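# Stack four magnet blocks from the heap into a tower

## Task

Pick four magnet blocks out of the pile and build a single tidy vertical stack, each block sitting squarely on the one beneath; the gripper must be released after the stack is finished.

## Robot and tools

Robot: two six-joint arms, left_arm and right_arm, each ending in a two-finger parallel gripper with a wrist camera (cam_left_wrist and cam_right_wrist, both 504x504 pixels). The arm names do not refer to the left or right of a picture.

Scene frame: origin on the table surface midway between the arms, +z upward, +x pointing out across the table, and left_arm sits on the +y side. Arm bases (URDF root links) in this frame: left_arm at (-0.041, +0.369, 0) m with quat_wxyz (+0.995, 0, 0, +0.099); right_arm at (+0.026, -0.354, 0) m with quat_wxyz (+0.995, 0, 0, -0.097). The gripper fingers extend along the gripper's +z axis and close along its y axis. The reported hand point lies between the finger pads, roughly 1 cm back from the tips.

execute_actions takes "actions", a list holding zero or one item, plus optional "pictures" (boolean).
- Empty list: nothing is commanded; the current state comes back, with camera images.
- Motion: {"rows": [...], "steps": n}, n from 9 to 15 (15 if omitted). Each control step lasts 1/30 s and uses one row; if rows run out, the final row keeps being used.
- Wait: {"steps": n} with no rows, n up to 300; it returns when n steps have elapsed since the previous result, counting your reply time.
- Images are included only for an empty list or when "pictures": true is passed.
A refused call moves nothing.

Row layout: one list of 14 numbers covering both arms, always all 14 even if one arm should stay still. First the left_arm block: waist, shoulder, elbow, wrist pitch, wrist yaw, wrist roll, opening; then the same seven for right_arm. The six joint values are absolute target angles in radians (the same numbers Joint positions reports), not offsets. Stated ranges: waist -2.618 to 3.054, shoulder 0.000 to 3.142, elbow 0.000 to 3.142, wrist pitch -1.571 to 1.571, wrist yaw -1.571 to 1.571, wrist roll -2.094 to 2.094. The real stops may differ by up to 0.036 rad either way. A target more than 0.036 rad beyond a stated end, and also farther out than that joint's last reported angle, gets the call refused; a target beyond the real stop is trimmed to it, and the result may then print "joint sent to its limit" (possibly about an earlier action). Missing that line does not prove there is more room. Opening is a scale from -1 (closed) to +1 (fully open, 0.094 m pad gap), also absolute.

Motion limits: each step, a joint's sent target stays within a fixed lead of its measured angle: 0.202 rad waist, 0.258 shoulder, 0.238 elbow, 0.573 wrist pitch, 0.522 wrist yaw and roll. If targets would move a gripper over 70 mm from where it is measured, all that arm's targets are pulled back toward the current angles. Big moves therefore need several calls.

Timing: a motion's result is captured 9 steps before it ends; those last steps run while you compose the next reply, and the next action begins only afterward. Between calls the arms keep heading for the last row sent, until everything has nearly stopped or a step is HELD; fingers already moving continue regardless.

Results:
- State line `left_arm: …` | `right_arm: …`: each hand's end_effector_position (m) and end_effector_quat_wxyz in the scene frame; less trustworthy at long reach.
- Joint positions / Joint velocities: one block per arm, six joints (rad, rad/s) then pad gap (m, m/s).
- grip_measured: measured finger opening on the command scale; each gripper has a fixed error up to about 1 mm. Between the extremes, fingers go to where grip_measured equals your command. To hold a block, command below grip_measured: about 0.03 lower gives a firm grip, smaller gaps a lighter one. Pad force tops out near 50 to 62 N.
- "joint command not followed": a clearance check altered or blocked some joint targets; the rest of the row still ran. HELD marks steps where your row was partly or wholly not sent.
- MOTOR HOT from 75 °C while carrying loads; at 90 °C the arm halts for 10 s (that stop is off for the next 5 minutes, then returns); at 100 °C the arm and gripper go limp and drop. These stops appear as OVER-TEMPERATURE FAULT.

zoom_image: "camera" (cam_left_wrist or cam_right_wrist) and "region" [x0, y0, x1, y1] in pixels of that camera's latest image, origin top-left, at most 504 by 504; returns an enlarged view.

read_manual: optional "section", only "licences"; gives the URDF licence texts and moves nothing.

finished_scene: "scene" (integer 1 or 2); ends and grades the current scene, irreversibly, and starts the next. The stack must hold afterward. Replying with no tool call ends everything.

Avoid: knocking or placing anything off the table (failure), arms striking or pressing into each other, dropped or slipping blocks, slamming and hard shoves, and long loaded holds that heat motors. Occasional outside tugs on held blocks or pushes on loose ones may happen. Smooth, economical motion is preferred.

Each tool is called after "Call:" in YAML: its name, and indented under it one key for each argument.

## Session

Call:
execute_actions:
  actions: []

Scene clock: 0.00 s of 5800.00 s.
left_arm: end_effector_position=(+0.3070, +0.1582, +0.2370) grip_measured=+1.000 end_effector_quat_wxyz=(+0.613, +0.185, +0.623, -0.450) | right_arm: end_effector_position=(+0.2987, -0.2102, +0.1336) grip_measured=+1.000 end_effector_quat_wxyz=(-0.111, +0.613, +0.736, +0.267)
Joint positions: left_arm=[-0.485  1.544  0.47   1.267  0.627 -0.458  0.094] | right_arm=[ 0.393  1.407  1.048 -0.905 -0.507  1.667  0.094]
Joint velocities: left_arm=[ 0.002 -0.012 -0.007  0.037 -0.095 -0.081  0.   ] | right_arm=[-0.012  0.002 -0.007 -0.007  0.037 -0.007  0.   ]

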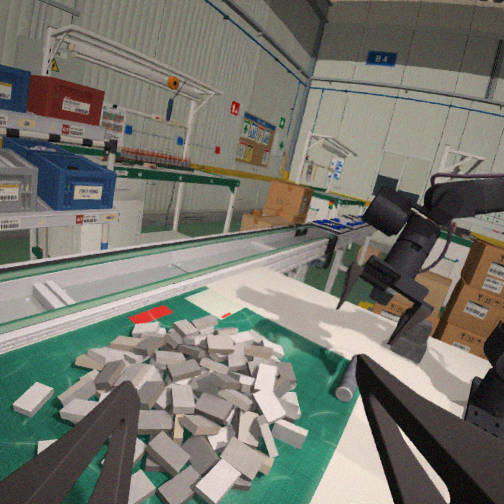

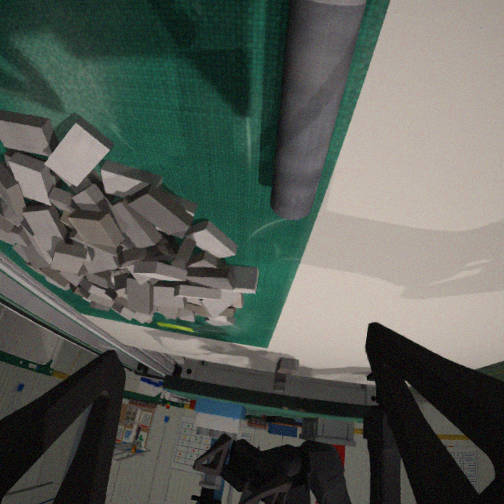

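Call:
execute_actions:
  actions:
    - {"rows":[[0,0.8,0.6,0,0,0,1,0.7,1.6,1.5,-1.2,0,0,1]]}

Call:
execute_actions:
  actions:
    - {"steps":60}
  pictures: true

Scene clock: 0.93 s of 5800.00 s.
left_arm: end_effector_position=(+0.3575, +0.2816, +0.2763) grip_measured=+1.000 end_effector_quat_wxyz=(+0.711, +0.074, +0.664, -0.219) | right_arm: end_effector_position=(+0.3256, -0.1637, +0.1545) grip_measured=+1.000 end_effector_quat_wxyz=(+0.045, +0.282, +0.947, +0.144)
Joint positions: left_arm=[-0.272  1.288  0.539  0.862  0.334 -0.225  0.094] | right_arm=[ 0.689  1.632  1.432 -1.1   -0.139  1.092  0.094]
Joint velocities: left_arm=[ 1.419 -1.639  0.369 -2.117 -1.355  0.945  0.   ] | right_arm=[ 0.877  0.129  1.018  0.022  0.681 -2.821  0.   ]
Steps of this call (steps 1 to 22: nothing new was sent; steps 23 to 28: the first 6 steps of this action). Readings (joint positions):
23: left_arm=[-0.475 1.523 0.476 1.216 0.595 -0.417] | right_arm=[0.421 1.435 1.091 -0.969 -0.420 1.587]
24: left_arm=[-0.447 1.486 0.484 1.139 0.545 -0.371] | right_arm=[0.475 1.488 1.167 -1.038 -0.327 1.489]
26: left_arm=[-0.366 1.395 0.510 1.003 0.436 -0.293] | right_arm=[0.601 1.589 1.323 -1.093 -0.204 1.291]
28: the state above

Scene clock: 2.93 s of 5800.00 s.
left_arm: end_effector_position=(+0.2850, +0.4343, +0.2784) grip_measured=+1.000 end_effector_quat_wxyz=(+0.644, -0.076, +0.759, +0.059) | right_arm: end_effector_position=(+0.3244, -0.1843, +0.1696) grip_measured=+1.000 end_effector_quat_wxyz=(+0.120, -0.247, +0.961, +0.035)
Joint positions: left_arm=[ 0.003  0.796  0.604  0.027  0.011 -0.006  0.094] | right_arm=[ 0.707  1.612  1.483 -1.19  -0.006  0.01   0.094]
Joint velocities: left_arm=[ 0.002 -0.007 -0.007  0.037 -0.051  0.022  0.   ] | right_arm=[-0.007  0.002  0.002  0.037 -0.037 -0.022  0.   ]
Kept back: nothing.
Steps of this call (steps 1 to 9: the last 9 steps of your previous action; steps 10 to 45: the robot went on to your last target; steps 46 to 60: nothing new was sent). Readings (joint positions):
1: left_arm=[-0.220 1.228 0.551 0.788 0.289 -0.195] | right_arm=[0.711 1.632 1.458 -1.103 -0.118 0.993]
2: left_arm=[-0.165 1.165 0.561 0.712 0.248 -0.168] | right_arm=[0.720 1.626 1.473 -1.111 -0.101 0.894]
4: left_arm=[-0.059 1.015 0.577 0.521 0.162 -0.117] | right_arm=[0.717 1.615 1.483 -1.131 -0.069 0.696]
8: left_arm=[0.003 0.794 0.598 0.260 0.058 -0.053] | right_arm=[0.707 1.612 1.483 -1.167 -0.031 0.324]
60: the state above
All arms were judged still, so your last target was given up. Only a new action makes them travel on or press farther. Fingers that are still opening or closing keep moving.

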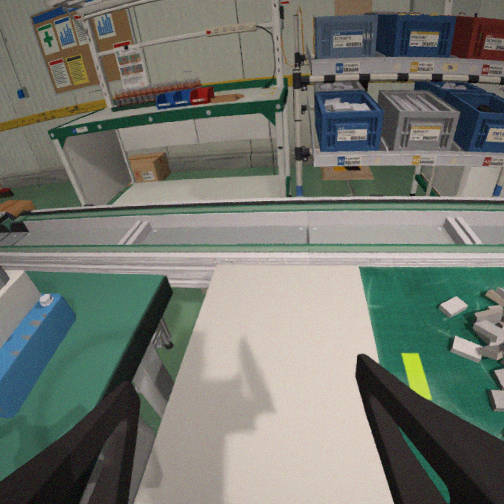

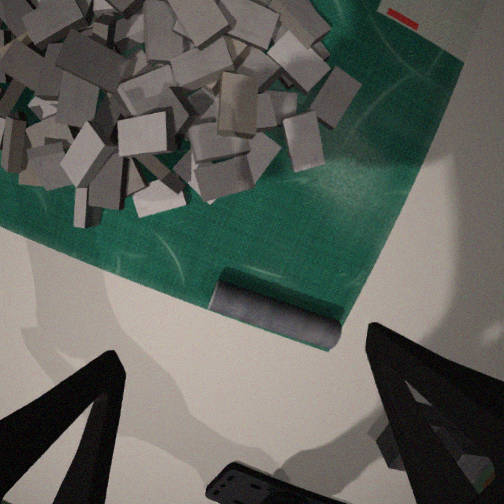

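Call:
execute_actions:
  actions:
    - {"rows":[[-0.15,1,0.85,-0.3,0,0,1,0.6,1.4,1.3,-1.1,0,0,1],[-0.15,1,0.85,-0.3,0,0,1,0.6,1.4,1.3,-1.1,0,0,1],[-0.15,1,0.85,-0.3,0,0,1,0.6,1.4,1.3,-1.1,0,0,1],[-0.15,1,0.85,-0.3,0,0,1,0.6,1.4,1.3,-1.1,0,0,1],[-0.6,1.7,1.6,-1.47,0,0,1,0.3,0.6,0.6,-0.8,0,0,1]]}

Call:
execute_actions:
  actions:
    - {"steps":45}
  pictures: true

Scene clock: 3.47 s of 5800.00 s.
left_arm: end_effector_position=(+0.3311, +0.3640, +0.2646) grip_measured=+1.000 end_effector_quat_wxyz=(+0.527, +0.003, +0.850, -0.001) | right_arm: end_effector_position=(+0.3179, -0.2515, +0.1694) grip_measured=+1.000 end_effector_quat_wxyz=(+0.204, -0.157, +0.965, +0.043)
Joint positions: left_arm=[-0.22   1.092  0.94  -0.31  -0.014 -0.006  0.094] | right_arm=[ 0.521  1.329  1.173 -0.995 -0.018  0.007  0.094]
Joint velocities: left_arm=[-1.692  2.117  2.244 -2.44  -0.007  0.051  0.   ] | right_arm=[-2.034 -2.327 -2.44   1.78   0.007 -0.007  0.   ]
Steps of this call (steps 1 to 10: nothing new was sent; steps 11 to 16: the first 6 steps of this action). Readings (joint positions):
11: left_arm=[-0.020 0.823 0.642 -0.032 -0.003 -0.006] | right_arm=[0.696 1.586 1.445 -1.152 -0.011 0.009]
12: left_arm=[-0.064 0.883 0.710 -0.094 -0.006 -0.006] | right_arm=[0.675 1.541 1.386 -1.124 -0.013 0.009]
14: left_arm=[-0.130 0.980 0.809 -0.142 0.000 -0.006] | right_arm=[0.620 1.462 1.315 -1.136 -0.007 0.009]
16: the state above

Scene clock: 4.97 s of 5800.00 s.
left_arm: end_effector_position=(+0.2372, +0.2484, +0.1581) grip_measured=+1.000 end_effector_quat_wxyz=(-0.010, +0.201, +0.980, -0.001) | right_arm: end_effector_position=(+0.2426, -0.3334, +0.1450) grip_measured=+1.000 end_effector_quat_wxyz=(+0.366, -0.041, +0.930, +0.016)
Joint positions: left_arm=[-0.607  1.712  1.577 -1.455  0.005 -0.004  0.094] | right_arm=[ 0.292  0.604  0.597 -0.814  0.006  0.007  0.094]
Joint velocities: left_arm=[ 0.002 -0.017 -0.012 -0.022  0.022 -0.022  0.   ] | right_arm=[ 0.007 -0.017  0.017 -0.037  0.022 -0.066  0.   ]
Kept back: nothing.
Steps of this call (steps 1 to 9: the last 9 steps of your previous action; steps 10 to 45: the robot went on to your last target). Readings (joint positions):
1: left_arm=[-0.280 1.168 1.019 -0.393 -0.014 -0.006] | right_arm=[0.444 1.245 1.089 -0.945 -0.016 0.007]
2: left_arm=[-0.340 1.247 1.096 -0.473 -0.014 -0.006] | right_arm=[0.371 1.156 1.004 -0.908 -0.006 0.007]
4: left_arm=[-0.454 1.403 1.244 -0.632 -0.013 -0.006] | right_arm=[0.295 0.969 0.837 -0.862 0.012 0.007]
8: left_arm=[-0.605 1.694 1.534 -1.002 0.002 -0.004] | right_arm=[0.292 0.641 0.606 -0.870 0.009 0.007]
45: the state above
All arms were judged still, so your last target was given up. Only a new action makes them travel on or press farther. Fingers that are still opening or closing keep moving.

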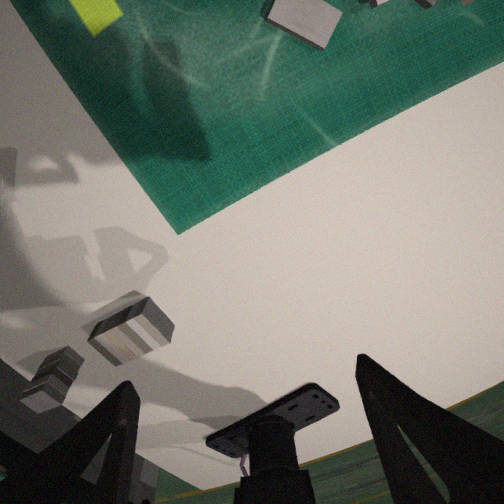

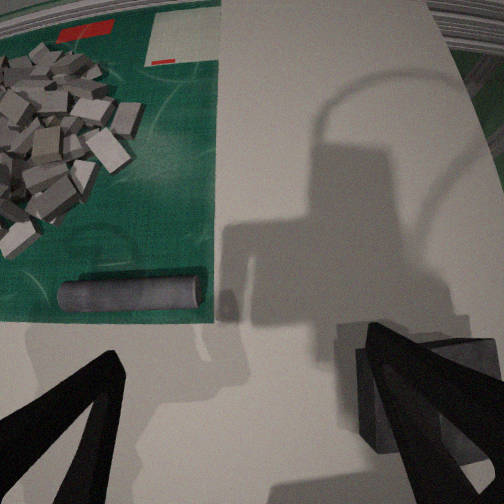

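Call:
execute_actions:
  actions:
    - {"rows":[[-0.65,1.85,1.72,-1.4,0,0,1,0.3,0.6,0.6,-0.8,0,0,1],[-0.65,1.85,1.72,-1.4,0,0,1,0.3,0.6,0.6,-0.8,0,0,1],[-0.65,1.85,1.72,-1.4,0,0,1,0.3,0.6,0.6,-0.8,0,0,1],[-0.65,1.85,1.72,-1.4,0,0,1,0.3,0.6,0.6,-0.8,0,0,1],[-0.7,2.03,1.85,-1.35,0,0,1,0.3,0.6,0.6,-0.8,0,0,1],[-0.7,2.03,1.85,-1.35,0,0,1,0.3,0.6,0.6,-0.8,0,0,1],[-0.7,2.03,1.85,-1.35,0,0,1,0.3,0.6,0.6,-0.8,0,0,1],[-0.7,2.03,1.85,-1.35,0,0,1,0.3,0.6,0.6,-0.8,0,0,1],[-0.745,2.2,1.95,-1.285,0,0,1,0.3,0.6,0.6,-0.8,0,0,1]]}

Call:
execute_actions:
  actions:
    - {"steps":30}
  pictures: true

Scene clock: 6.23 s of 5800.00 s.
left_arm: end_effector_position=(+0.2820, +0.2094, +0.1476) grip_measured=+1.000 end_effector_quat_wxyz=(+0.005, +0.226, +0.974, -0.002) | right_arm: end_effector_position=(+0.2427, -0.3334, +0.1451) grip_measured=+1.000 end_effector_quat_wxyz=(+0.366, -0.041, +0.930, +0.016)
Joint positions: left_arm=[-0.658  1.906  1.778 -1.431  0.001 -0.004  0.094] | right_arm=[ 0.292  0.604  0.597 -0.814  0.006  0.007  0.094]
Joint velocities: left_arm=[-0.422  1.507  1.341  0.623  0.007  0.007  0.   ] | right_arm=[-0.002  0.002  0.007  0.007 -0.007  0.037  0.   ]
Steps of this call (steps 1 to 32: nothing new was sent; steps 33 to 38: the first 6 steps of this action). Readings (joint positions):
33: left_arm=[-0.610 1.730 1.601 -1.469 0.004 -0.004] | right_arm=[0.292 0.604 0.597 -0.814 0.006 0.007]
34: left_arm=[-0.617 1.761 1.643 -1.471 0.003 -0.004] | right_arm=[0.292 0.604 0.597 -0.814 0.006 0.007]
36: left_arm=[-0.634 1.815 1.694 -1.434 0.003 -0.004] | right_arm=[0.292 0.604 0.597 -0.814 0.006 0.007]
38: the state above

Scene clock: 7.23 s of 5800.00 s.
left_arm: end_effector_position=(+0.3210, +0.1468, +0.0704) grip_measured=+1.000 end_effector_quat_wxyz=(-0.009, +0.270, +0.963, +0.002) | right_arm: end_effector_position=(+0.2427, -0.3334, +0.1451) grip_measured=+1.000 end_effector_quat_wxyz=(+0.366, -0.041, +0.930, +0.016)
Joint positions: left_arm=[-0.75   2.209  1.922 -1.301  0.001 -0.004  0.094] | right_arm=[ 0.292  0.604  0.597 -0.814  0.006  0.007  0.094]
Joint velocities: left_arm=[-0.002  0.007  0.012 -0.022 -0.007 -0.095  0.   ] | right_arm=[-0.017  0.007 -0.017 -0.066 -0.051  0.051  0.   ]
Kept back: nothing.
Steps of this call (steps 1 to 9: the last 9 steps of your previous action; steps 10 to 30: the robot went on to your last target). Readings (joint positions):
1: left_arm=[-0.672 1.953 1.813 -1.406 0.001 -0.004] | right_arm=[0.292 0.604 0.597 -0.814 0.006 0.007]
2: left_arm=[-0.684 1.990 1.827 -1.381 0.001 -0.004] | right_arm=[0.292 0.604 0.597 -0.814 0.006 0.007]
4: left_arm=[-0.709 2.090 1.888 -1.366 0.001 -0.004] | right_arm=[0.292 0.604 0.597 -0.814 0.006 0.007]
8: left_arm=[-0.747 2.219 1.922 -1.302 0.001 -0.004] | right_arm=[0.292 0.604 0.597 -0.814 0.006 0.007]
30: the state above
All arms were judged still, so your last target was given up. Only a new action makes them travel on or press farther. Fingers that are still opening or closing keep moving.

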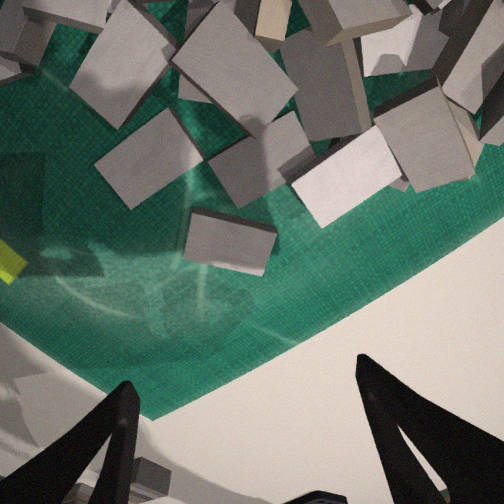

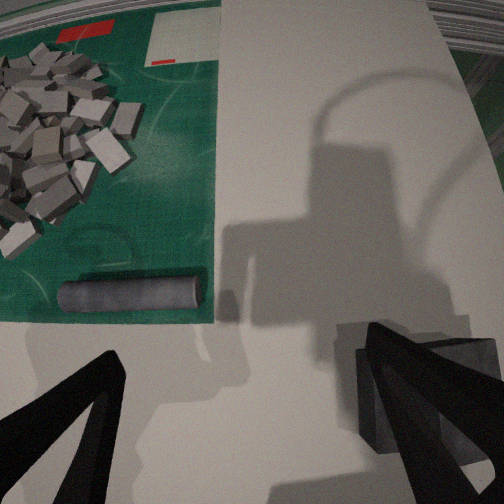

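Call:
execute_actions:
  actions:
    - {"rows":[[-0.745,2.26,1.99,-1.25,0,0.2,0.5,0.3,0.6,0.6,-0.8,0,0,1],[-0.745,2.26,1.99,-1.25,0,0.3,0.5,0.3,0.6,0.6,-0.8,0,0,1],[-0.745,2.28,2,-1.25,0,0.38,0.5,0.3,0.6,0.6,-0.8,0,0,1],[-0.745,2.29,2,-1.22,0,0.38,0.5,0.3,0.6,0.6,-0.8,0,0,1],[-0.745,2.31,2.01,-1.22,0,0.38,0.5,0.3,0.6,0.6,-0.8,0,0,1],[-0.745,2.335,2.017,-1.2,0,0.38,0.5,0.3,0.6,0.6,-0.8,0,0,1]]}

Call:
execute_actions:
  actions:
    - {"steps":25}
  pictures: true

Scene clock: 8.13 s of 5800.00 s.
left_arm: end_effector_position=(+0.3419, +0.1339, +0.0597) grip_measured=+0.503 end_effector_quat_wxyz=(+0.012, +0.391, +0.920, -0.002) | right_arm: end_effector_position=(+0.2427, -0.3334, +0.1451) grip_measured=+1.000 end_effector_quat_wxyz=(+0.366, -0.041, +0.930, +0.016)
Joint positions: left_arm=[-0.75   2.276  1.99  -1.259  0.001  0.251  0.071] | right_arm=[ 0.292  0.604  0.597 -0.814  0.006  0.007  0.094]
Joint velocities: left_arm=[ 0.002  0.462  0.247  0.315 -0.066  0.799 -0.001] | right_arm=[-0.002  0.002 -0.017  0.037  0.037  0.022  0.   ]
Steps of this call (steps 1 to 21: nothing new was sent; steps 22 to 27: the first 6 steps of this action). Readings (joint positions):
22: left_arm=[-0.750 2.215 1.931 -1.303 0.001 0.027] | right_arm=[0.292 0.604 0.597 -0.814 0.006 0.007]
23: left_arm=[-0.750 2.224 1.946 -1.298 0.001 0.076] | right_arm=[0.292 0.604 0.597 -0.814 0.006 0.007]
25: left_arm=[-0.750 2.248 1.972 -1.280 0.001 0.181] | right_arm=[0.292 0.604 0.597 -0.814 0.006 0.007]
27: the state above

Scene clock: 8.97 s of 5800.00 s.
left_arm: end_effector_position=(+0.3488, +0.1297, +0.0336) grip_measured=+0.503 end_effector_quat_wxyz=(+0.006, +0.446, +0.895, -0.001) | right_arm: end_effector_position=(+0.2427, -0.3334, +0.1451) grip_measured=+1.000 end_effector_quat_wxyz=(+0.366, -0.041, +0.930, +0.016)
Joint positions: left_arm=[-0.75   2.341  1.997 -1.216  0.001  0.373  0.071] | right_arm=[ 0.292  0.604  0.597 -0.814  0.006  0.007  0.094]
Joint velocities: left_arm=[-0.032  0.002 -0.007 -0.081 -0.11   0.037 -0.   ] | right_arm=[-0.007 -0.007  0.002 -0.051 -0.022  0.007  0.   ]
Kept back: nothing.
Steps of this call (steps 1 to 9: the last 9 steps of your previous action; steps 10 to 25: the robot went on to your last target). Readings (joint positions):
1: left_arm=[-0.750 2.291 1.996 -1.247 0.001 0.276] | right_arm=[0.292 0.604 0.597 -0.814 0.006 0.007]
2: left_arm=[-0.750 2.305 1.997 -1.237 0.001 0.295] | right_arm=[0.292 0.604 0.597 -0.814 0.006 0.007]
4: left_arm=[-0.750 2.328 1.997 -1.227 0.001 0.324] | right_arm=[0.292 0.604 0.597 -0.814 0.006 0.007]
8: left_arm=[-0.750 2.341 1.997 -1.222 0.001 0.353] | right_arm=[0.292 0.604 0.597 -0.814 0.006 0.007]
25: the state above

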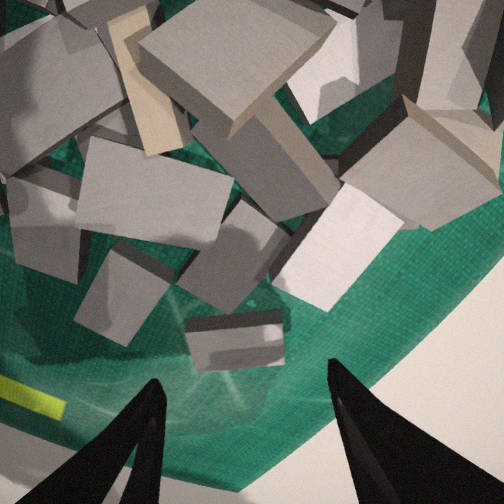

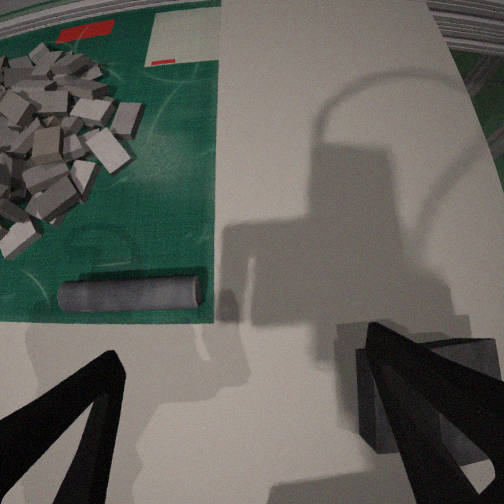

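Call:
execute_actions:
  actions:
    - {"rows":[[-0.74,2.34,1.99,-1.18,0,0.38,0.25,0.3,0.6,0.6,-0.8,0,0,1],[-0.74,2.34,1.99,-1.18,0,0.38,0.25,0.3,0.6,0.6,-0.8,0,0,1],[-0.74,2.34,1.98,-1.16,0,0.38,0.25,0.3,0.6,0.6,-0.8,0,0,1],[-0.74,2.346,1.95,-1.135,0,0.38,0.25,0.3,0.6,0.6,-0.8,0,0,1]]}

Call:
execute_actions:
  actions:
    - {"steps":20}
  pictures: true

Scene clock: 9.47 s of 5800.00 s.
left_arm: end_effector_position=(+0.3532, +0.1270, +0.0291) grip_measured=+0.253 end_effector_quat_wxyz=(+0.017, +0.446, +0.895, -0.002) | right_arm: end_effector_position=(+0.2427, -0.3334, +0.1451) grip_measured=+1.000 end_effector_quat_wxyz=(+0.366, -0.041, +0.930, +0.016)
Joint positions: left_arm=[-0.75   2.341  1.979 -1.175  0.001  0.373  0.059] | right_arm=[ 0.292  0.604  0.597 -0.814  0.006  0.007  0.094]
Joint velocities: left_arm=[ 0.012  0.022 -0.242  0.168  0.066  0.066 -0.001] | right_arm=[-0.017 -0.017 -0.002  0.037 -0.095 -0.007  0.   ]
Steps of this call (steps 1 to 9: the robot went on to your last target; steps 10 to 15: the first 6 steps of this action). Readings (joint positions):
10: left_arm=[-0.750 2.341 1.997 -1.214 0.001 0.373] | right_arm=[0.292 0.604 0.597 -0.814 0.006 0.007]
11: left_arm=[-0.750 2.341 1.997 -1.210 0.001 0.373] | right_arm=[0.292 0.604 0.597 -0.814 0.006 0.007]
13: left_arm=[-0.750 2.341 1.992 -1.194 0.001 0.373] | right_arm=[0.292 0.604 0.597 -0.814 0.006 0.007]
15: the state above

Scene clock: 10.13 s of 5800.00 s.
left_arm: end_effector_position=(+0.3546, +0.1261, +0.0254) grip_measured=+0.253 end_effector_quat_wxyz=(+0.021, +0.446, +0.895, -0.002) | right_arm: end_effector_position=(+0.2427, -0.3334, +0.1451) grip_measured=+1.000 end_effector_quat_wxyz=(+0.366, -0.041, +0.930, +0.016)
Joint positions: left_arm=[-0.75   2.341  1.964 -1.151  0.001  0.374  0.059] | right_arm=[ 0.292  0.604  0.597 -0.814  0.006  0.007  0.094]
Joint velocities: left_arm=[ 0.007 -0.007 -0.017 -0.051  0.125  0.007  0.001] | right_arm=[-0.012 -0.002  0.007 -0.037  0.037 -0.037  0.   ]
Kept back: nothing.
Steps of this call (steps 1 to 9: the last 9 steps of your previous action; steps 10 to 20: the robot went on to your last target). Readings (joint positions):
1: left_arm=[-0.750 2.341 1.972 -1.169 0.001 0.373] | right_arm=[0.292 0.604 0.597 -0.814 0.006 0.007]
2: left_arm=[-0.750 2.341 1.967 -1.167 0.001 0.373] | right_arm=[0.292 0.604 0.597 -0.814 0.006 0.007]
4: left_arm=[-0.750 2.341 1.964 -1.164 0.001 0.374] | right_arm=[0.292 0.604 0.597 -0.814 0.006 0.007]
8: left_arm=[-0.750 2.341 1.964 -1.156 0.001 0.374] | right_arm=[0.292 0.604 0.597 -0.814 0.006 0.007]
20: the state above

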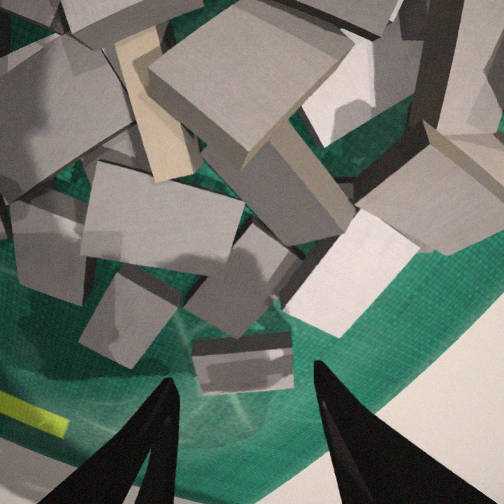

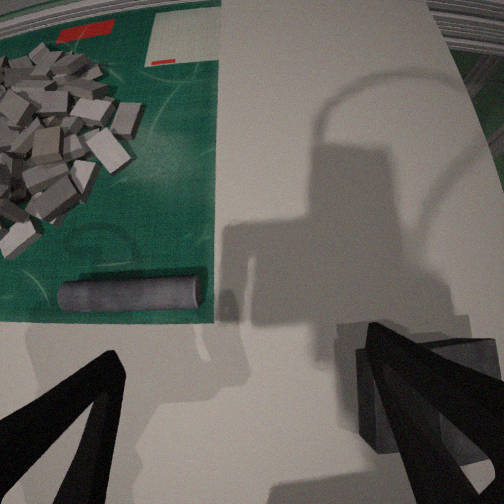

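Call:
execute_actions:
  actions:
    - {"rows":[[-0.75,2.365,1.93,-1.135,0,0.38,0.25,0.3,0.6,0.6,-0.8,0,0,1]]}

Call:
execute_actions:
  actions:
    - {"steps":15}
  pictures: true

Scene clock: 10.77 s of 5800.00 s.
left_arm: end_effector_position=(+0.3505, +0.1286, +0.0168) grip_measured=+0.253 end_effector_quat_wxyz=(+0.010, +0.446, +0.895, -0.001) | right_arm: end_effector_position=(+0.2427, -0.3334, +0.1451) grip_measured=+1.000 end_effector_quat_wxyz=(+0.366, -0.041, +0.930, +0.016)
Joint positions: left_arm=[-0.75   2.351  1.948 -1.148  0.001  0.374  0.059] | right_arm=[ 0.292  0.604  0.597 -0.814  0.006  0.007  0.094]
Joint velocities: left_arm=[-0.007  0.085 -0.076 -0.051  0.066  0.095 -0.   ] | right_arm=[ 0.002 -0.007 -0.007  0.037  0.007  0.11   0.   ]
Steps of this call (steps 1 to 13: the robot went on to your last target; steps 14 to 19: the first 6 steps of this action). Readings (joint positions):
14: left_arm=[-0.750 2.341 1.962 -1.149 0.001 0.374] | right_arm=[0.292 0.604 0.597 -0.814 0.006 0.007]
15: left_arm=[-0.750 2.341 1.958 -1.148 0.001 0.374] | right_arm=[0.292 0.604 0.597 -0.814 0.006 0.007]
17: left_arm=[-0.750 2.345 1.952 -1.148 0.001 0.374] | right_arm=[0.292 0.604 0.597 -0.814 0.006 0.007]
19: the state above

Scene clock: 11.27 s of 5800.00 s.
left_arm: end_effector_position=(+0.3491, +0.1295, +0.0132) grip_measured=+0.253 end_effector_quat_wxyz=(+0.005, +0.446, +0.895, -0.001) | right_arm: end_effector_position=(+0.2427, -0.3333, +0.1451) grip_measured=+1.000 end_effector_quat_wxyz=(+0.366, -0.041, +0.930, +0.016)
Joint positions: left_arm=[-0.75   2.357  1.944 -1.148  0.001  0.374  0.059] | right_arm=[ 0.292  0.604  0.597 -0.814  0.006  0.007  0.094]
Joint velocities: left_arm=[ 0.002 -0.002  0.002 -0.037  0.022  0.037 -0.   ] | right_arm=[-0.002  0.007 -0.002  0.066  0.051  0.007  0.   ]
Kept back: nothing.
Steps of this call (steps 1 to 9: the last 9 steps of your previous action; steps 10 to 15: the robot went on to your last target). Readings (joint positions):
1: left_arm=[-0.750 2.354 1.946 -1.148 0.001 0.374] | right_arm=[0.292 0.604 0.597 -0.814 0.006 0.007]
2: left_arm=[-0.750 2.355 1.945 -1.148 0.001 0.374] | right_arm=[0.292 0.604 0.597 -0.814 0.006 0.007]
4: left_arm=[-0.750 2.357 1.944 -1.148 0.001 0.374] | right_arm=[0.292 0.604 0.597 -0.814 0.006 0.007]
8: left_arm=[-0.750 2.357 1.944 -1.148 0.001 0.374] | right_arm=[0.292 0.604 0.597 -0.814 0.006 0.007]
15: the state above
All arms were judged still, so your last target was given up. Only a new action makes them travel on or press farther. Fingers that are still opening or closing keep moving.

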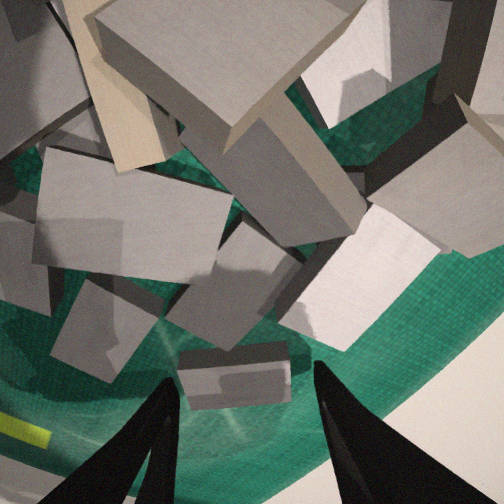

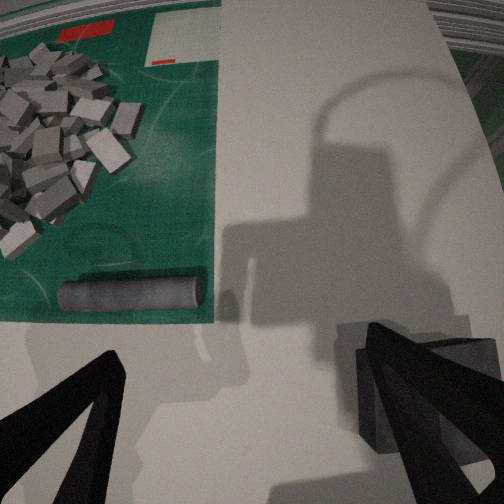

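Call:
execute_actions:
  actions:
    - {"rows":[[-0.75,2.365,1.93,-1.135,0,0.38,0.1,0.3,0.6,0.6,-0.8,0,0,1],[-0.75,2.365,1.93,-1.135,0,0.38,0,0.3,0.6,0.6,-0.8,0,0,1],[-0.75,2.365,1.93,-1.135,0,0.38,-0.08,0.3,0.6,0.6,-0.8,0,0,1],[-0.75,2.365,1.93,-1.135,0,0.38,-0.2,0.3,0.6,0.6,-0.8,0,0,1]]}
  pictures: true

Scene clock: 11.97 s of 5800.00 s.
left_arm: end_effector_position=(+0.3492, +0.1297, +0.0132) grip_measured=-0.103 end_effector_quat_wxyz=(+0.005, +0.446, +0.895, -0.000) | right_arm: end_effector_position=(+0.2427, -0.3333, +0.1451) grip_measured=+1.000 end_effector_quat_wxyz=(+0.366, -0.041, +0.930, +0.016)
Joint positions: left_arm=[-0.75   2.357  1.944 -1.148 -0.     0.374  0.042] | right_arm=[ 0.292  0.604  0.597 -0.814  0.006  0.007  0.094]
Joint velocities: left_arm=[ 0.002 -0.017  0.002  0.022 -0.037 -0.066  0.   ] | right_arm=[ 0.002  0.007 -0.012  0.051  0.007 -0.037  0.   ]
Steps of this call (steps 1 to 15: nothing new was sent; steps 16 to 21: the first 6 steps of this action). Readings (joint positions):
16: left_arm=[-0.750 2.357 1.944 -1.148 0.001 0.374] | right_arm=[0.292 0.604 0.597 -0.814 0.006 0.007]
17: left_arm=[-0.750 2.357 1.944 -1.148 0.001 0.374] | right_arm=[0.292 0.604 0.597 -0.814 0.006 0.007]
19: left_arm=[-0.750 2.357 1.944 -1.148 0.000 0.374] | right_arm=[0.292 0.604 0.597 -0.814 0.006 0.007]
21: the state above

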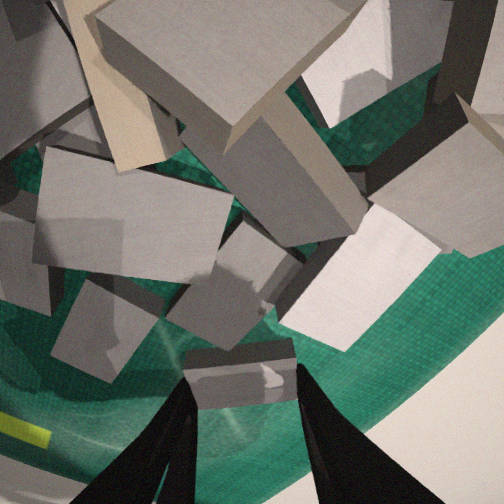

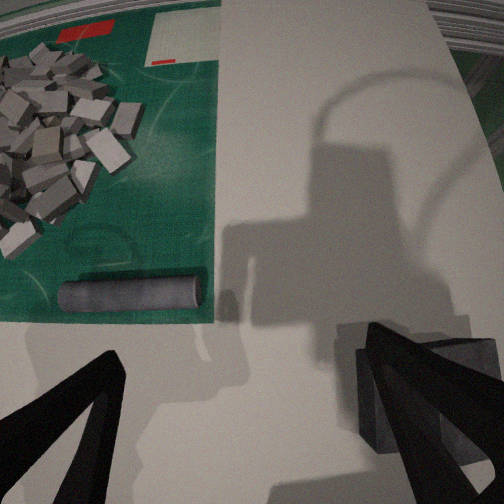

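Call:
execute_actions:
  actions:
    - {"rows":[[-0.75,2.34,1.96,-1.16,0,0.38,-0.15,0.3,0.6,0.6,-0.8,0,0,1],[-0.75,2.33,1.98,-1.18,0,0.38,-0.15,0.3,0.6,0.6,-0.8,0,0,1],[-0.75,2.325,2,-1.2,0,0.38,-0.15,0.3,0.6,0.6,-0.8,0,0,1],[-0.75,2.325,2.02,-1.24,0,0.38,-0.15,0.3,0.6,0.6,-0.8,0,0,1],[-0.75,2.325,2.02,-1.24,0,0.38,-0.15,0.3,0.6,0.6,-0.8,0,0,1],[-0.75,2.325,2.02,-1.24,0,0.38,-0.15,0.3,0.6,0.6,-0.8,0,0,1],[-0.7,2.325,2.02,-1.24,0,0.3,-0.15,0.3,0.6,0.6,-0.8,0,0,1],[-0.65,2.325,2.02,-1.24,0,0.3,-0.15,0.3,0.6,0.6,-0.8,0,0,1],[-0.6,2.325,2.02,-1.24,0,0.2,-0.15,0.3,0.6,0.6,-0.8,0,0,1],[-0.55,2.325,2.02,-1.24,0,0.2,-0.15,0.3,0.6,0.6,-0.8,0,0,1],[-0.5,2.325,2.02,-1.24,0,0.1,-0.15,0.3,0.6,0.6,-0.8,0,0,1],[-0.45,2.325,2.02,-1.24,0,0,-0.15,0.3,0.6,0.6,-0.8,0,0,1],[-0.4,2.325,2.02,-1.24,0,0,-0.15,0.3,0.6,0.6,-0.8,0,0,1],[-0.35,2.325,2.02,-1.24,0,0,-0.15,0.3,0.6,0.6,-0.8,0,0,1],[-0.3,2.325,2.02,-1.24,0,0,-0.15,0.3,0.6,0.6,-0.8,0,0,1]]}

Call:
execute_actions:
  actions:
    - {"steps":22}
  pictures: true

Scene clock: 16.03 s of 5800.00 s.
left_arm: end_effector_position=(+0.3491, +0.1297, +0.0240) grip_measured=-0.103 end_effector_quat_wxyz=(+0.003, +0.446, +0.895, -0.000) | right_arm: end_effector_position=(+0.2427, -0.3333, +0.1451) grip_measured=+1.000 end_effector_quat_wxyz=(+0.366, -0.041, +0.930, +0.016)
Joint positions: left_arm=[-0.75   2.353  1.98  -1.191 -0.     0.374  0.042] | right_arm=[ 0.292  0.604  0.597 -0.814  0.006  0.007  0.094]
Joint velocities: left_arm=[ 0.007 -0.11   0.227 -0.227 -0.007  0.081  0.001] | right_arm=[-0.007 -0.012 -0.007 -0.081 -0.007 -0.007  0.   ]
Steps of this call (steps 1 to 9: the last 9 steps of your previous action; steps 10 to 15: the robot went on to your last target; steps 16 to 90: nothing new was sent; then 0.87 s passed at rest; steps 91 to 96: the first 6 steps of this action). Readings (joint positions):
91: left_arm=[-0.750 2.357 1.944 -1.148 -0.000 0.374] | right_arm=[0.292 0.604 0.597 -0.814 0.006 0.007]
92: left_arm=[-0.750 2.357 1.945 -1.150 -0.000 0.374] | right_arm=[0.292 0.604 0.597 -0.814 0.006 0.007]
94: left_arm=[-0.750 2.357 1.961 -1.170 -0.000 0.374] | right_arm=[0.292 0.604 0.597 -0.814 0.006 0.007]
96: the state above

Scene clock: 16.77 s of 5800.00 s.
left_arm: end_effector_position=(+0.4136, +0.3293, +0.0359) grip_measured=-0.103 end_effector_quat_wxyz=(+0.006, +0.054, +0.999, +0.006) | right_arm: end_effector_position=(+0.2427, -0.3333, +0.1451) grip_measured=+1.000 end_effector_quat_wxyz=(+0.366, -0.041, +0.930, +0.016)
Joint positions: left_arm=[-0.292  2.336  1.997 -1.222 -0.013  0.014  0.042] | right_arm=[ 0.292  0.604  0.597 -0.814  0.006  0.007  0.094]
Joint velocities: left_arm=[-0.33  -0.012 -0.007 -0.125 -0.007  0.007 -0.   ] | right_arm=[ 0.012  0.002 -0.007 -0.081 -0.037  0.007  0.   ]
Kept back: nothing.
Steps of this call (steps 1 to 9: the last 9 steps of your previous action; steps 10 to 22: the robot went on to your last target). Readings (joint positions):
1: left_arm=[-0.747 2.349 1.986 -1.197 0.001 0.363] | right_arm=[0.292 0.604 0.597 -0.814 0.006 0.007]
2: left_arm=[-0.739 2.344 1.991 -1.202 0.003 0.353] | right_arm=[0.292 0.604 0.597 -0.814 0.006 0.007]
4: left_arm=[-0.696 2.337 1.996 -1.207 0.011 0.307] | right_arm=[0.292 0.604 0.597 -0.814 0.006 0.007]
8: left_arm=[-0.530 2.336 1.997 -1.207 0.013 0.179] | right_arm=[0.292 0.604 0.597 -0.814 0.006 0.007]
22: the state above

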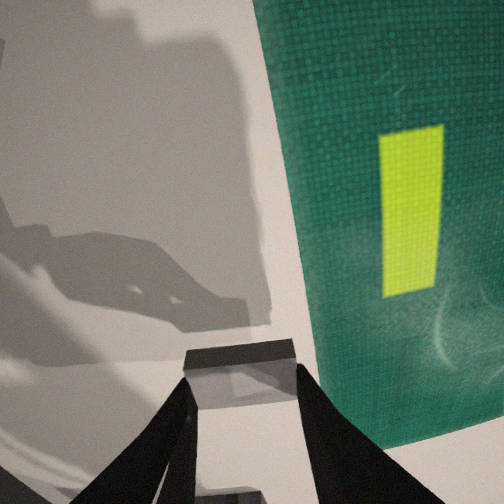

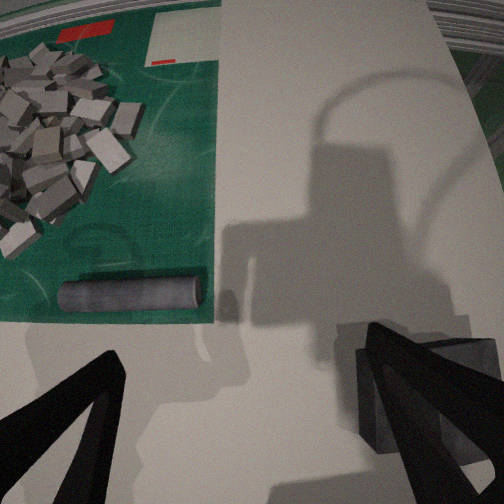

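Call:
execute_actions:
  actions:
    - {"rows":[[-0.3,2.345,1.96,-1.17,0,0,-0.15,0.3,0.6,0.6,-0.8,0,0,1],[-0.3,2.345,1.96,-1.17,0,0,-0.15,0.3,0.6,0.6,-0.8,0,0,1],[-0.3,2.35,1.95,-1.15,0,0,-0.15,0.3,0.6,0.6,-0.8,0,0,1],[-0.3,2.35,1.95,-1.15,0,0,-0.15,0.3,0.6,0.6,-0.8,0,0,1],[-0.3,2.355,1.94,-1.135,0,0,-0.15,0.3,0.6,0.6,-0.8,0,0,1],[-0.3,2.355,1.94,-1.135,0,0,-0.15,0.3,0.6,0.6,-0.8,0,0,1],[-0.3,2.367,1.93,-1.135,0,0,-0.15,0.3,0.6,0.6,-0.8,0,0,1]]}

Call:
execute_actions:
  actions:
    - {"steps":18}

Scene clock: 17.43 s of 5800.00 s.
left_arm: end_effector_position=(+0.4127, +0.3211, +0.0249) grip_measured=-0.103 end_effector_quat_wxyz=(+0.006, +0.058, +0.998, +0.002) | right_arm: end_effector_position=(+0.2427, -0.3333, +0.1451) grip_measured=+1.000 end_effector_quat_wxyz=(+0.366, -0.041, +0.930, +0.016)
Joint positions: left_arm=[-0.307  2.341  1.962 -1.18  -0.005  0.007  0.042] | right_arm=[ 0.292  0.604  0.597 -0.814  0.006  0.007  0.094]
Joint velocities: left_arm=[-0.007  0.076 -0.149  0.139  0.007 -0.125  0.   ] | right_arm=[-0.007  0.007  0.002  0.051  0.007  0.095  0.   ]
Steps of this call (steps 1 to 14: the robot went on to your last target; steps 15 to 20: the first 6 steps of this action). Readings (joint positions):
15: left_arm=[-0.307 2.336 1.993 -1.220 -0.005 0.007] | right_arm=[0.292 0.604 0.597 -0.814 0.006 0.007]
16: left_arm=[-0.307 2.336 1.989 -1.212 -0.005 0.007] | right_arm=[0.292 0.604 0.597 -0.814 0.006 0.007]
18: left_arm=[-0.307 2.336 1.974 -1.194 -0.005 0.007] | right_arm=[0.292 0.604 0.597 -0.814 0.006 0.007]
20: the state above

Scene clock: 18.03 s of 5800.00 s.
left_arm: end_effector_position=(+0.4114, +0.3212, +0.0124) grip_measured=-0.103 end_effector_quat_wxyz=(-0.001, +0.058, +0.998, +0.002) | right_arm: end_effector_position=(+0.2427, -0.3333, +0.1451) grip_measured=+1.000 end_effector_quat_wxyz=(+0.366, -0.041, +0.930, +0.016)
Joint positions: left_arm=[-0.307  2.36   1.945 -1.159 -0.005  0.007  0.042] | right_arm=[ 0.292  0.604  0.597 -0.814  0.006  0.007  0.094]
Joint velocities: left_arm=[-0.002 -0.002  0.002  0.007 -0.051 -0.081 -0.002] | right_arm=[ 0.007 -0.007  0.007 -0.066  0.022  0.037  0.   ]
Kept back: nothing.
Steps of this call (steps 1 to 9: the last 9 steps of your previous action; steps 10 to 18: the robot went on to your last target). Readings (joint positions):
1: left_arm=[-0.307 2.344 1.957 -1.174 -0.005 0.007] | right_arm=[0.292 0.604 0.597 -0.814 0.006 0.007]
2: left_arm=[-0.307 2.349 1.953 -1.169 -0.005 0.007] | right_arm=[0.292 0.604 0.597 -0.814 0.006 0.007]
4: left_arm=[-0.307 2.358 1.946 -1.163 -0.005 0.007] | right_arm=[0.292 0.604 0.597 -0.814 0.006 0.007]
8: left_arm=[-0.307 2.360 1.945 -1.159 -0.005 0.007] | right_arm=[0.292 0.604 0.597 -0.814 0.006 0.007]
18: the state above

Call:
execute_actions:
  actions:
    - {"rows":[[-0.3,2.367,1.93,-1.15,0,0,0.2,0.3,0.6,0.6,-0.8,0,0,1],[-0.3,2.367,1.93,-1.15,0,0,0.2,0.3,0.6,0.6,-0.8,0,0,1],[-0.3,2.367,1.93,-1.15,0,0,0.2,0.3,0.6,0.6,-0.8,0,0,1],[-0.3,2.367,1.93,-1.15,0,0,0.2,0.3,0.6,0.6,-0.8,0,0,1],[-0.3,2.33,2,-1.22,0,0,0.2,0.3,0.6,0.6,-0.8,0,0,1],[-0.3,2.33,2.05,-1.26,0,0,0.2,0.3,0.6,0.6,-0.8,0,0,1],[-0.3,2.33,2.1,-1.3,0,0,0.2,0.3,0.6,0.6,-0.8,0,0,1],[-0.3,2.33,2.1,-1.3,0,0,0.2,0.3,0.6,0.6,-0.8,0,0,1],[-0.3,2.33,2.15,-1.35,0,0,0.2,0.3,0.6,0.6,-0.8,0,0,1],[-0.37,2.36,2.22,-1.4,0,0.3,0,0.3,0.6,0.6,-0.8,0,0,1],[-0.44,2.4,2.3,-1.44,0,0.6,0,0.3,0.6,0.6,-0.8,0,0,1],[-0.5,2.44,2.37,-1.47,0,0.9,0,0.3,0.6,0.6,-0.8,0,0,1],[-0.56,2.48,2.44,-1.47,0,1.12,0,0.3,0.6,0.6,-0.8,0,0,1],[-0.62,2.53,2.5,-1.47,0,1.12,0,0.3,0.6,0.6,-0.8,0,0,1],[-0.68,2.59,2.555,-1.47,0,1.12,-0.1,0.3,0.6,0.6,-0.8,0,0,1]]}

Call:
execute_actions:
  actions:
    - {"steps":35}
  pictures: true

Scene clock: 19.37 s of 5800.00 s.
left_arm: end_effector_position=(+0.4110, +0.3213, +0.0176) grip_measured=+0.197 end_effector_quat_wxyz=(-0.003, +0.058, +0.998, +0.002) | right_arm: end_effector_position=(+0.2427, -0.3333, +0.1451) grip_measured=+1.000 end_effector_quat_wxyz=(+0.366, -0.041, +0.930, +0.016)
Joint positions: left_arm=[-0.307  2.359  1.965 -1.184 -0.005  0.007  0.056] | right_arm=[ 0.292  0.604  0.597 -0.814  0.006  0.007  0.094]
Joint velocities: left_arm=[-0.007  0.042  0.535 -0.681  0.007 -0.022  0.001] | right_arm=[ 0.002 -0.002 -0.012  0.007  0.007 -0.095  0.   ]
Steps of this call (steps 1 to 15: the robot went on to your last target; steps 16 to 34: nothing new was sent; steps 35 to 40: the first 6 steps of this action). Readings (joint positions):
35: left_arm=[-0.307 2.360 1.945 -1.159 -0.005 0.007] | right_arm=[0.292 0.604 0.597 -0.814 0.006 0.007]
36: left_arm=[-0.307 2.360 1.945 -1.159 -0.005 0.007] | right_arm=[0.292 0.604 0.597 -0.814 0.006 0.007]
38: left_arm=[-0.307 2.360 1.945 -1.159 -0.005 0.007] | right_arm=[0.292 0.604 0.597 -0.814 0.006 0.007]
40: the state above

Scene clock: 20.53 s of 5800.00 s.
left_arm: end_effector_position=(+0.4117, +0.1374, +0.0500) grip_measured=-0.097 end_effector_quat_wxyz=(+0.026, +0.712, +0.701, +0.010) | right_arm: end_effector_position=(+0.2427, -0.3333, +0.1451) grip_measured=+1.000 end_effector_quat_wxyz=(+0.366, -0.041, +0.930, +0.016)
Joint positions: left_arm=[-0.673  2.601  2.534 -1.449 -0.002  1.111  0.042] | right_arm=[ 0.292  0.604  0.597 -0.814  0.006  0.007  0.094]
Joint velocities: left_arm=[ 0.007 -0.012 -0.012 -0.022 -0.066 -0.007 -0.002] | right_arm=[-0.012  0.002 -0.012 -0.007  0.007 -0.081  0.   ]
Kept back: nothing.
Steps of this call (steps 1 to 9: the last 9 steps of your previous action; steps 10 to 35: the robot went on to your last target). Readings (joint positions):
1: left_arm=[-0.307 2.360 1.992 -1.210 -0.005 0.007] | right_arm=[0.292 0.604 0.597 -0.814 0.006 0.007]
2: left_arm=[-0.307 2.360 2.022 -1.229 -0.005 0.007] | right_arm=[0.292 0.604 0.597 -0.814 0.006 0.007]
4: left_arm=[-0.311 2.359 2.103 -1.277 -0.006 0.051] | right_arm=[0.292 0.604 0.597 -0.814 0.006 0.007]
8: left_arm=[-0.403 2.407 2.342 -1.357 -0.016 0.365] | right_arm=[0.292 0.604 0.597 -0.814 0.006 0.007]
35: the state above

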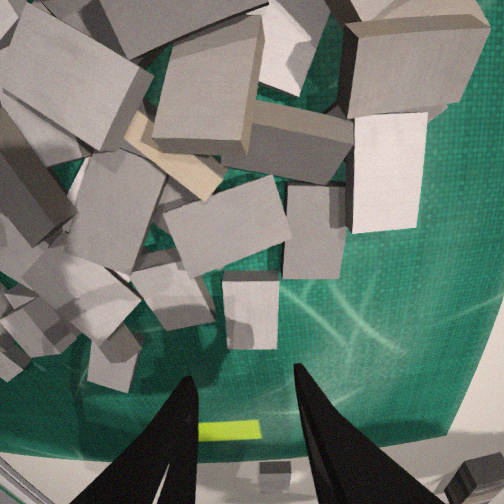

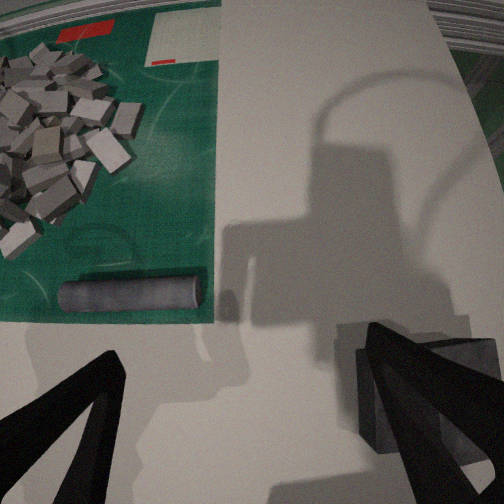

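Call:
execute_actions:
  actions:
    - {"rows":[[-0.69,2.61,2.5,-1.46,0,1.22,-0.25,0.3,0.6,0.6,-0.8,0,0,1],[-0.69,2.61,2.5,-1.46,0,1.22,-0.25,0.3,0.6,0.6,-0.8,0,0,1],[-0.69,2.62,2.49,-1.45,0,1.22,-0.25,0.3,0.6,0.6,-0.8,0,0,1],[-0.69,2.633,2.477,-1.42,0,1.22,-0.25,0.3,0.6,0.6,-0.8,0,0,1]]}

Call:
execute_actions:
  actions:
    - {"steps":20}
  pictures: true

Scene clock: 21.20 s of 5800.00 s.
left_arm: end_effector_position=(+0.4052, +0.1366, +0.0384) grip_measured=-0.247 end_effector_quat_wxyz=(+0.011, +0.741, +0.672, +0.005) | right_arm: end_effector_position=(+0.2427, -0.3333, +0.1451) grip_measured=+1.000 end_effector_quat_wxyz=(+0.366, -0.041, +0.930, +0.016)
Joint positions: left_arm=[-0.681  2.608  2.503 -1.442 -0.002  1.186  0.035] | right_arm=[ 0.292  0.604  0.597 -0.814  0.006  0.007  0.094]
Joint velocities: left_arm=[-0.046  0.129 -0.149  0.037 -0.066  0.125 -0.001] | right_arm=[-0.012 -0.002 -0.022  0.066  0.051 -0.066  0.   ]
Steps of this call (steps 1 to 14: the robot went on to your last target; steps 15 to 20: the first 6 steps of this action). Readings (joint positions):
15: left_arm=[-0.674 2.601 2.532 -1.449 -0.002 1.129] | right_arm=[0.292 0.604 0.597 -0.814 0.006 0.007]
16: left_arm=[-0.674 2.601 2.529 -1.449 -0.002 1.146] | right_arm=[0.292 0.604 0.597 -0.814 0.006 0.007]
18: left_arm=[-0.677 2.602 2.515 -1.447 -0.002 1.171] | right_arm=[0.292 0.604 0.597 -0.814 0.006 0.007]
20: the state above

Scene clock: 21.87 s of 5800.00 s.
left_arm: end_effector_position=(+0.4023, +0.1362, +0.0246) grip_measured=-0.247 end_effector_quat_wxyz=(-0.001, +0.751, +0.660, +0.001) | right_arm: end_effector_position=(+0.2427, -0.3333, +0.1451) grip_measured=+1.000 end_effector_quat_wxyz=(+0.366, -0.041, +0.930, +0.016)
Joint positions: left_arm=[-0.684  2.63   2.489 -1.432 -0.002  1.213  0.035] | right_arm=[ 0.292  0.604  0.597 -0.814  0.006  0.007  0.094]
Joint velocities: left_arm=[-0.007  0.017  0.007  0.007 -0.022  0.037 -0.   ] | right_arm=[-0.012  0.002 -0.002  0.007  0.022 -0.051  0.   ]
Kept back: nothing.
Steps of this call (steps 1 to 9: the last 9 steps of your previous action; steps 10 to 20: the robot went on to your last target). Readings (joint positions):
1: left_arm=[-0.682 2.613 2.499 -1.440 -0.002 1.192] | right_arm=[0.292 0.604 0.597 -0.814 0.006 0.007]
2: left_arm=[-0.683 2.618 2.496 -1.439 -0.002 1.196] | right_arm=[0.292 0.604 0.597 -0.814 0.006 0.007]
4: left_arm=[-0.684 2.626 2.492 -1.437 -0.002 1.202] | right_arm=[0.292 0.604 0.597 -0.814 0.006 0.007]
8: left_arm=[-0.684 2.630 2.489 -1.435 -0.002 1.209] | right_arm=[0.292 0.604 0.597 -0.814 0.006 0.007]
20: the state above

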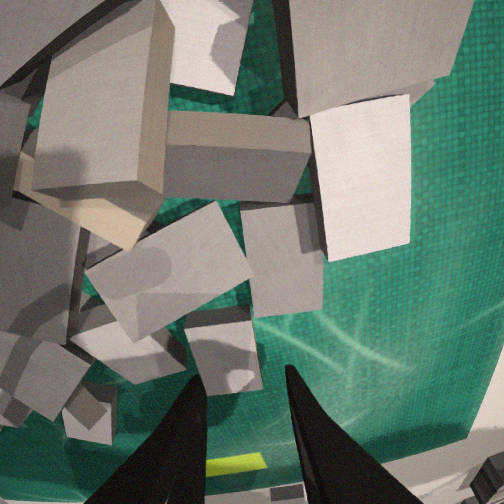

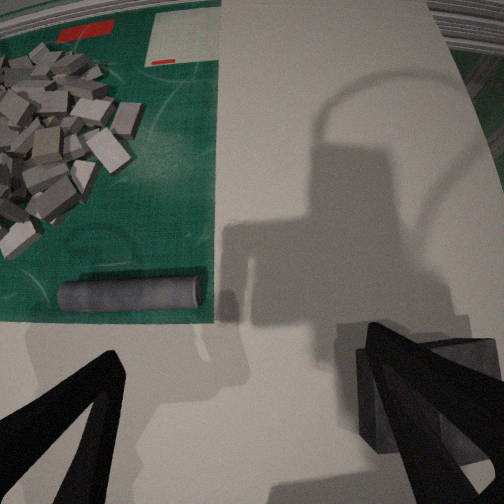

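Call:
execute_actions:
  actions:
    - {"rows":[[-0.69,2.63,2.485,-1.385,0,1.2,-0.25,0.3,0.6,0.6,-0.8,0,0,1]]}

Call:
execute_actions:
  actions:
    - {"rows":[[-0.69,2.658,2.485,-1.385,0,1.2,-0.25,0.3,0.6,0.6,-0.8,0,0,1]]}

Call:
execute_actions:
  actions:
    - {"steps":12}
  pictures: true

Scene clock: 22.37 s of 5800.00 s.
left_arm: end_effector_position=(+0.4080, +0.1332, +0.0246) grip_measured=-0.247 end_effector_quat_wxyz=(+0.011, +0.749, +0.662, +0.005) | right_arm: end_effector_position=(+0.2427, -0.3333, +0.1451) grip_measured=+1.000 end_effector_quat_wxyz=(+0.366, -0.041, +0.930, +0.016)
Joint positions: left_arm=[-0.684  2.63   2.489 -1.406 -0.002  1.208  0.035] | right_arm=[ 0.292  0.604  0.597 -0.814  0.006  0.007  0.094]
Joint velocities: left_arm=[-0.007  0.007 -0.012  0.11  -0.007 -0.095 -0.001] | right_arm=[-0.007  0.007  0.012  0.022  0.007 -0.066  0.   ]
Steps of this call (steps 1 to 9: the robot went on to your last target; steps 10 to 15: the first 6 steps of this action). Readings (joint positions):
10: left_arm=[-0.684 2.630 2.489 -1.429 -0.002 1.212] | right_arm=[0.292 0.604 0.597 -0.814 0.006 0.007]
11: left_arm=[-0.684 2.630 2.489 -1.423 -0.002 1.211] | right_arm=[0.292 0.604 0.597 -0.814 0.006 0.007]
13: left_arm=[-0.684 2.630 2.489 -1.412 -0.002 1.209] | right_arm=[0.292 0.604 0.597 -0.814 0.006 0.007]
15: the state above

Scene clock: 22.87 s of 5800.00 s.
left_arm: end_effector_position=(+0.4092, +0.1326, +0.0187) grip_measured=-0.247 end_effector_quat_wxyz=(+0.010, +0.749, +0.663, +0.005) | right_arm: end_effector_position=(+0.2427, -0.3333, +0.1451) grip_measured=+1.000 end_effector_quat_wxyz=(+0.366, -0.041, +0.930, +0.016)
Joint positions: left_arm=[-0.684  2.642  2.489 -1.396 -0.002  1.207  0.035] | right_arm=[ 0.292  0.604  0.597 -0.814  0.006  0.007  0.094]
Joint velocities: left_arm=[-0.007  0.002  0.007 -0.037 -0.007 -0.037 -0.001] | right_arm=[-0.007 -0.002 -0.017  0.037 -0.037  0.066  0.   ]
Steps of this call (steps 1 to 9: the last 9 steps of your previous action; steps 10 to 15: the first 6 steps of this action). Readings (joint positions):
10: left_arm=[-0.684 2.631 2.489 -1.397 -0.002 1.207] | right_arm=[0.292 0.604 0.597 -0.814 0.006 0.007]
11: left_arm=[-0.684 2.632 2.489 -1.396 -0.002 1.207] | right_arm=[0.292 0.604 0.597 -0.814 0.006 0.007]
13: left_arm=[-0.684 2.638 2.489 -1.396 -0.002 1.207] | right_arm=[0.292 0.604 0.597 -0.814 0.006 0.007]
15: the state above

Scene clock: 23.27 s of 5800.00 s.
left_arm: end_effector_position=(+0.4092, +0.1326, +0.0187) grip_measured=-0.247 end_effector_quat_wxyz=(+0.010, +0.749, +0.663, +0.005) | right_arm: end_effector_position=(+0.2427, -0.3333, +0.1451) grip_measured=+1.000 end_effector_quat_wxyz=(+0.366, -0.041, +0.930, +0.016)
Joint positions: left_arm=[-0.684  2.642  2.489 -1.395 -0.002  1.207  0.035] | right_arm=[ 0.292  0.604  0.597 -0.814  0.006  0.007  0.094]
Joint velocities: left_arm=[-0.002  0.012 -0.002 -0.022 -0.066  0.051  0.   ] | right_arm=[ 0.002 -0.002 -0.002 -0.051 -0.037  0.007  0.   ]
Kept back: nothing.
Steps of this call (steps 1 to 9: the last 9 steps of your previous action; steps 10 to 12: the robot went on to your last target). Readings (joint positions):
1: left_arm=[-0.684 2.642 2.489 -1.396 -0.002 1.207] | right_arm=[0.292 0.604 0.597 -0.814 0.006 0.007]
2: left_arm=[-0.684 2.642 2.489 -1.396 -0.002 1.207] | right_arm=[0.292 0.604 0.597 -0.814 0.006 0.007]
4: left_arm=[-0.684 2.642 2.489 -1.395 -0.002 1.207] | right_arm=[0.292 0.604 0.597 -0.814 0.006 0.007]
8: left_arm=[-0.684 2.642 2.489 -1.395 -0.002 1.207] | right_arm=[0.292 0.604 0.597 -0.814 0.006 0.007]
12: the state above

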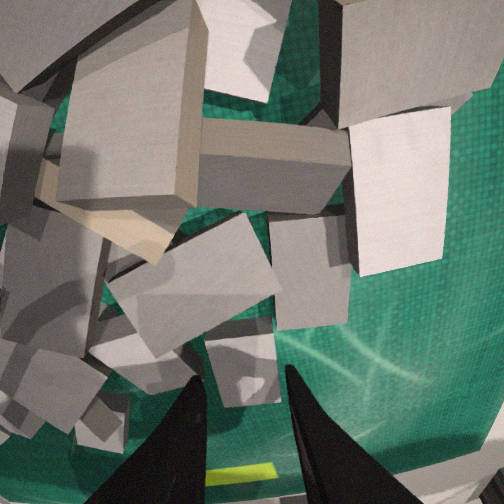

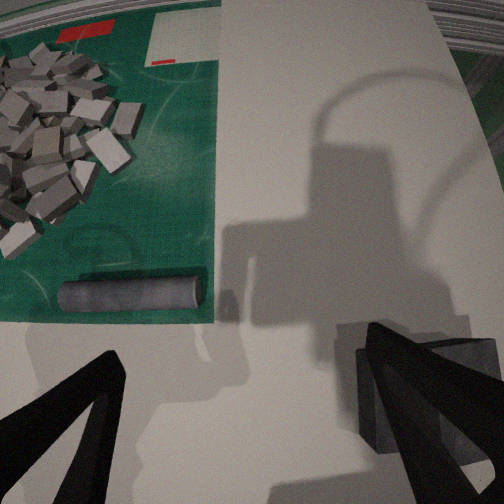

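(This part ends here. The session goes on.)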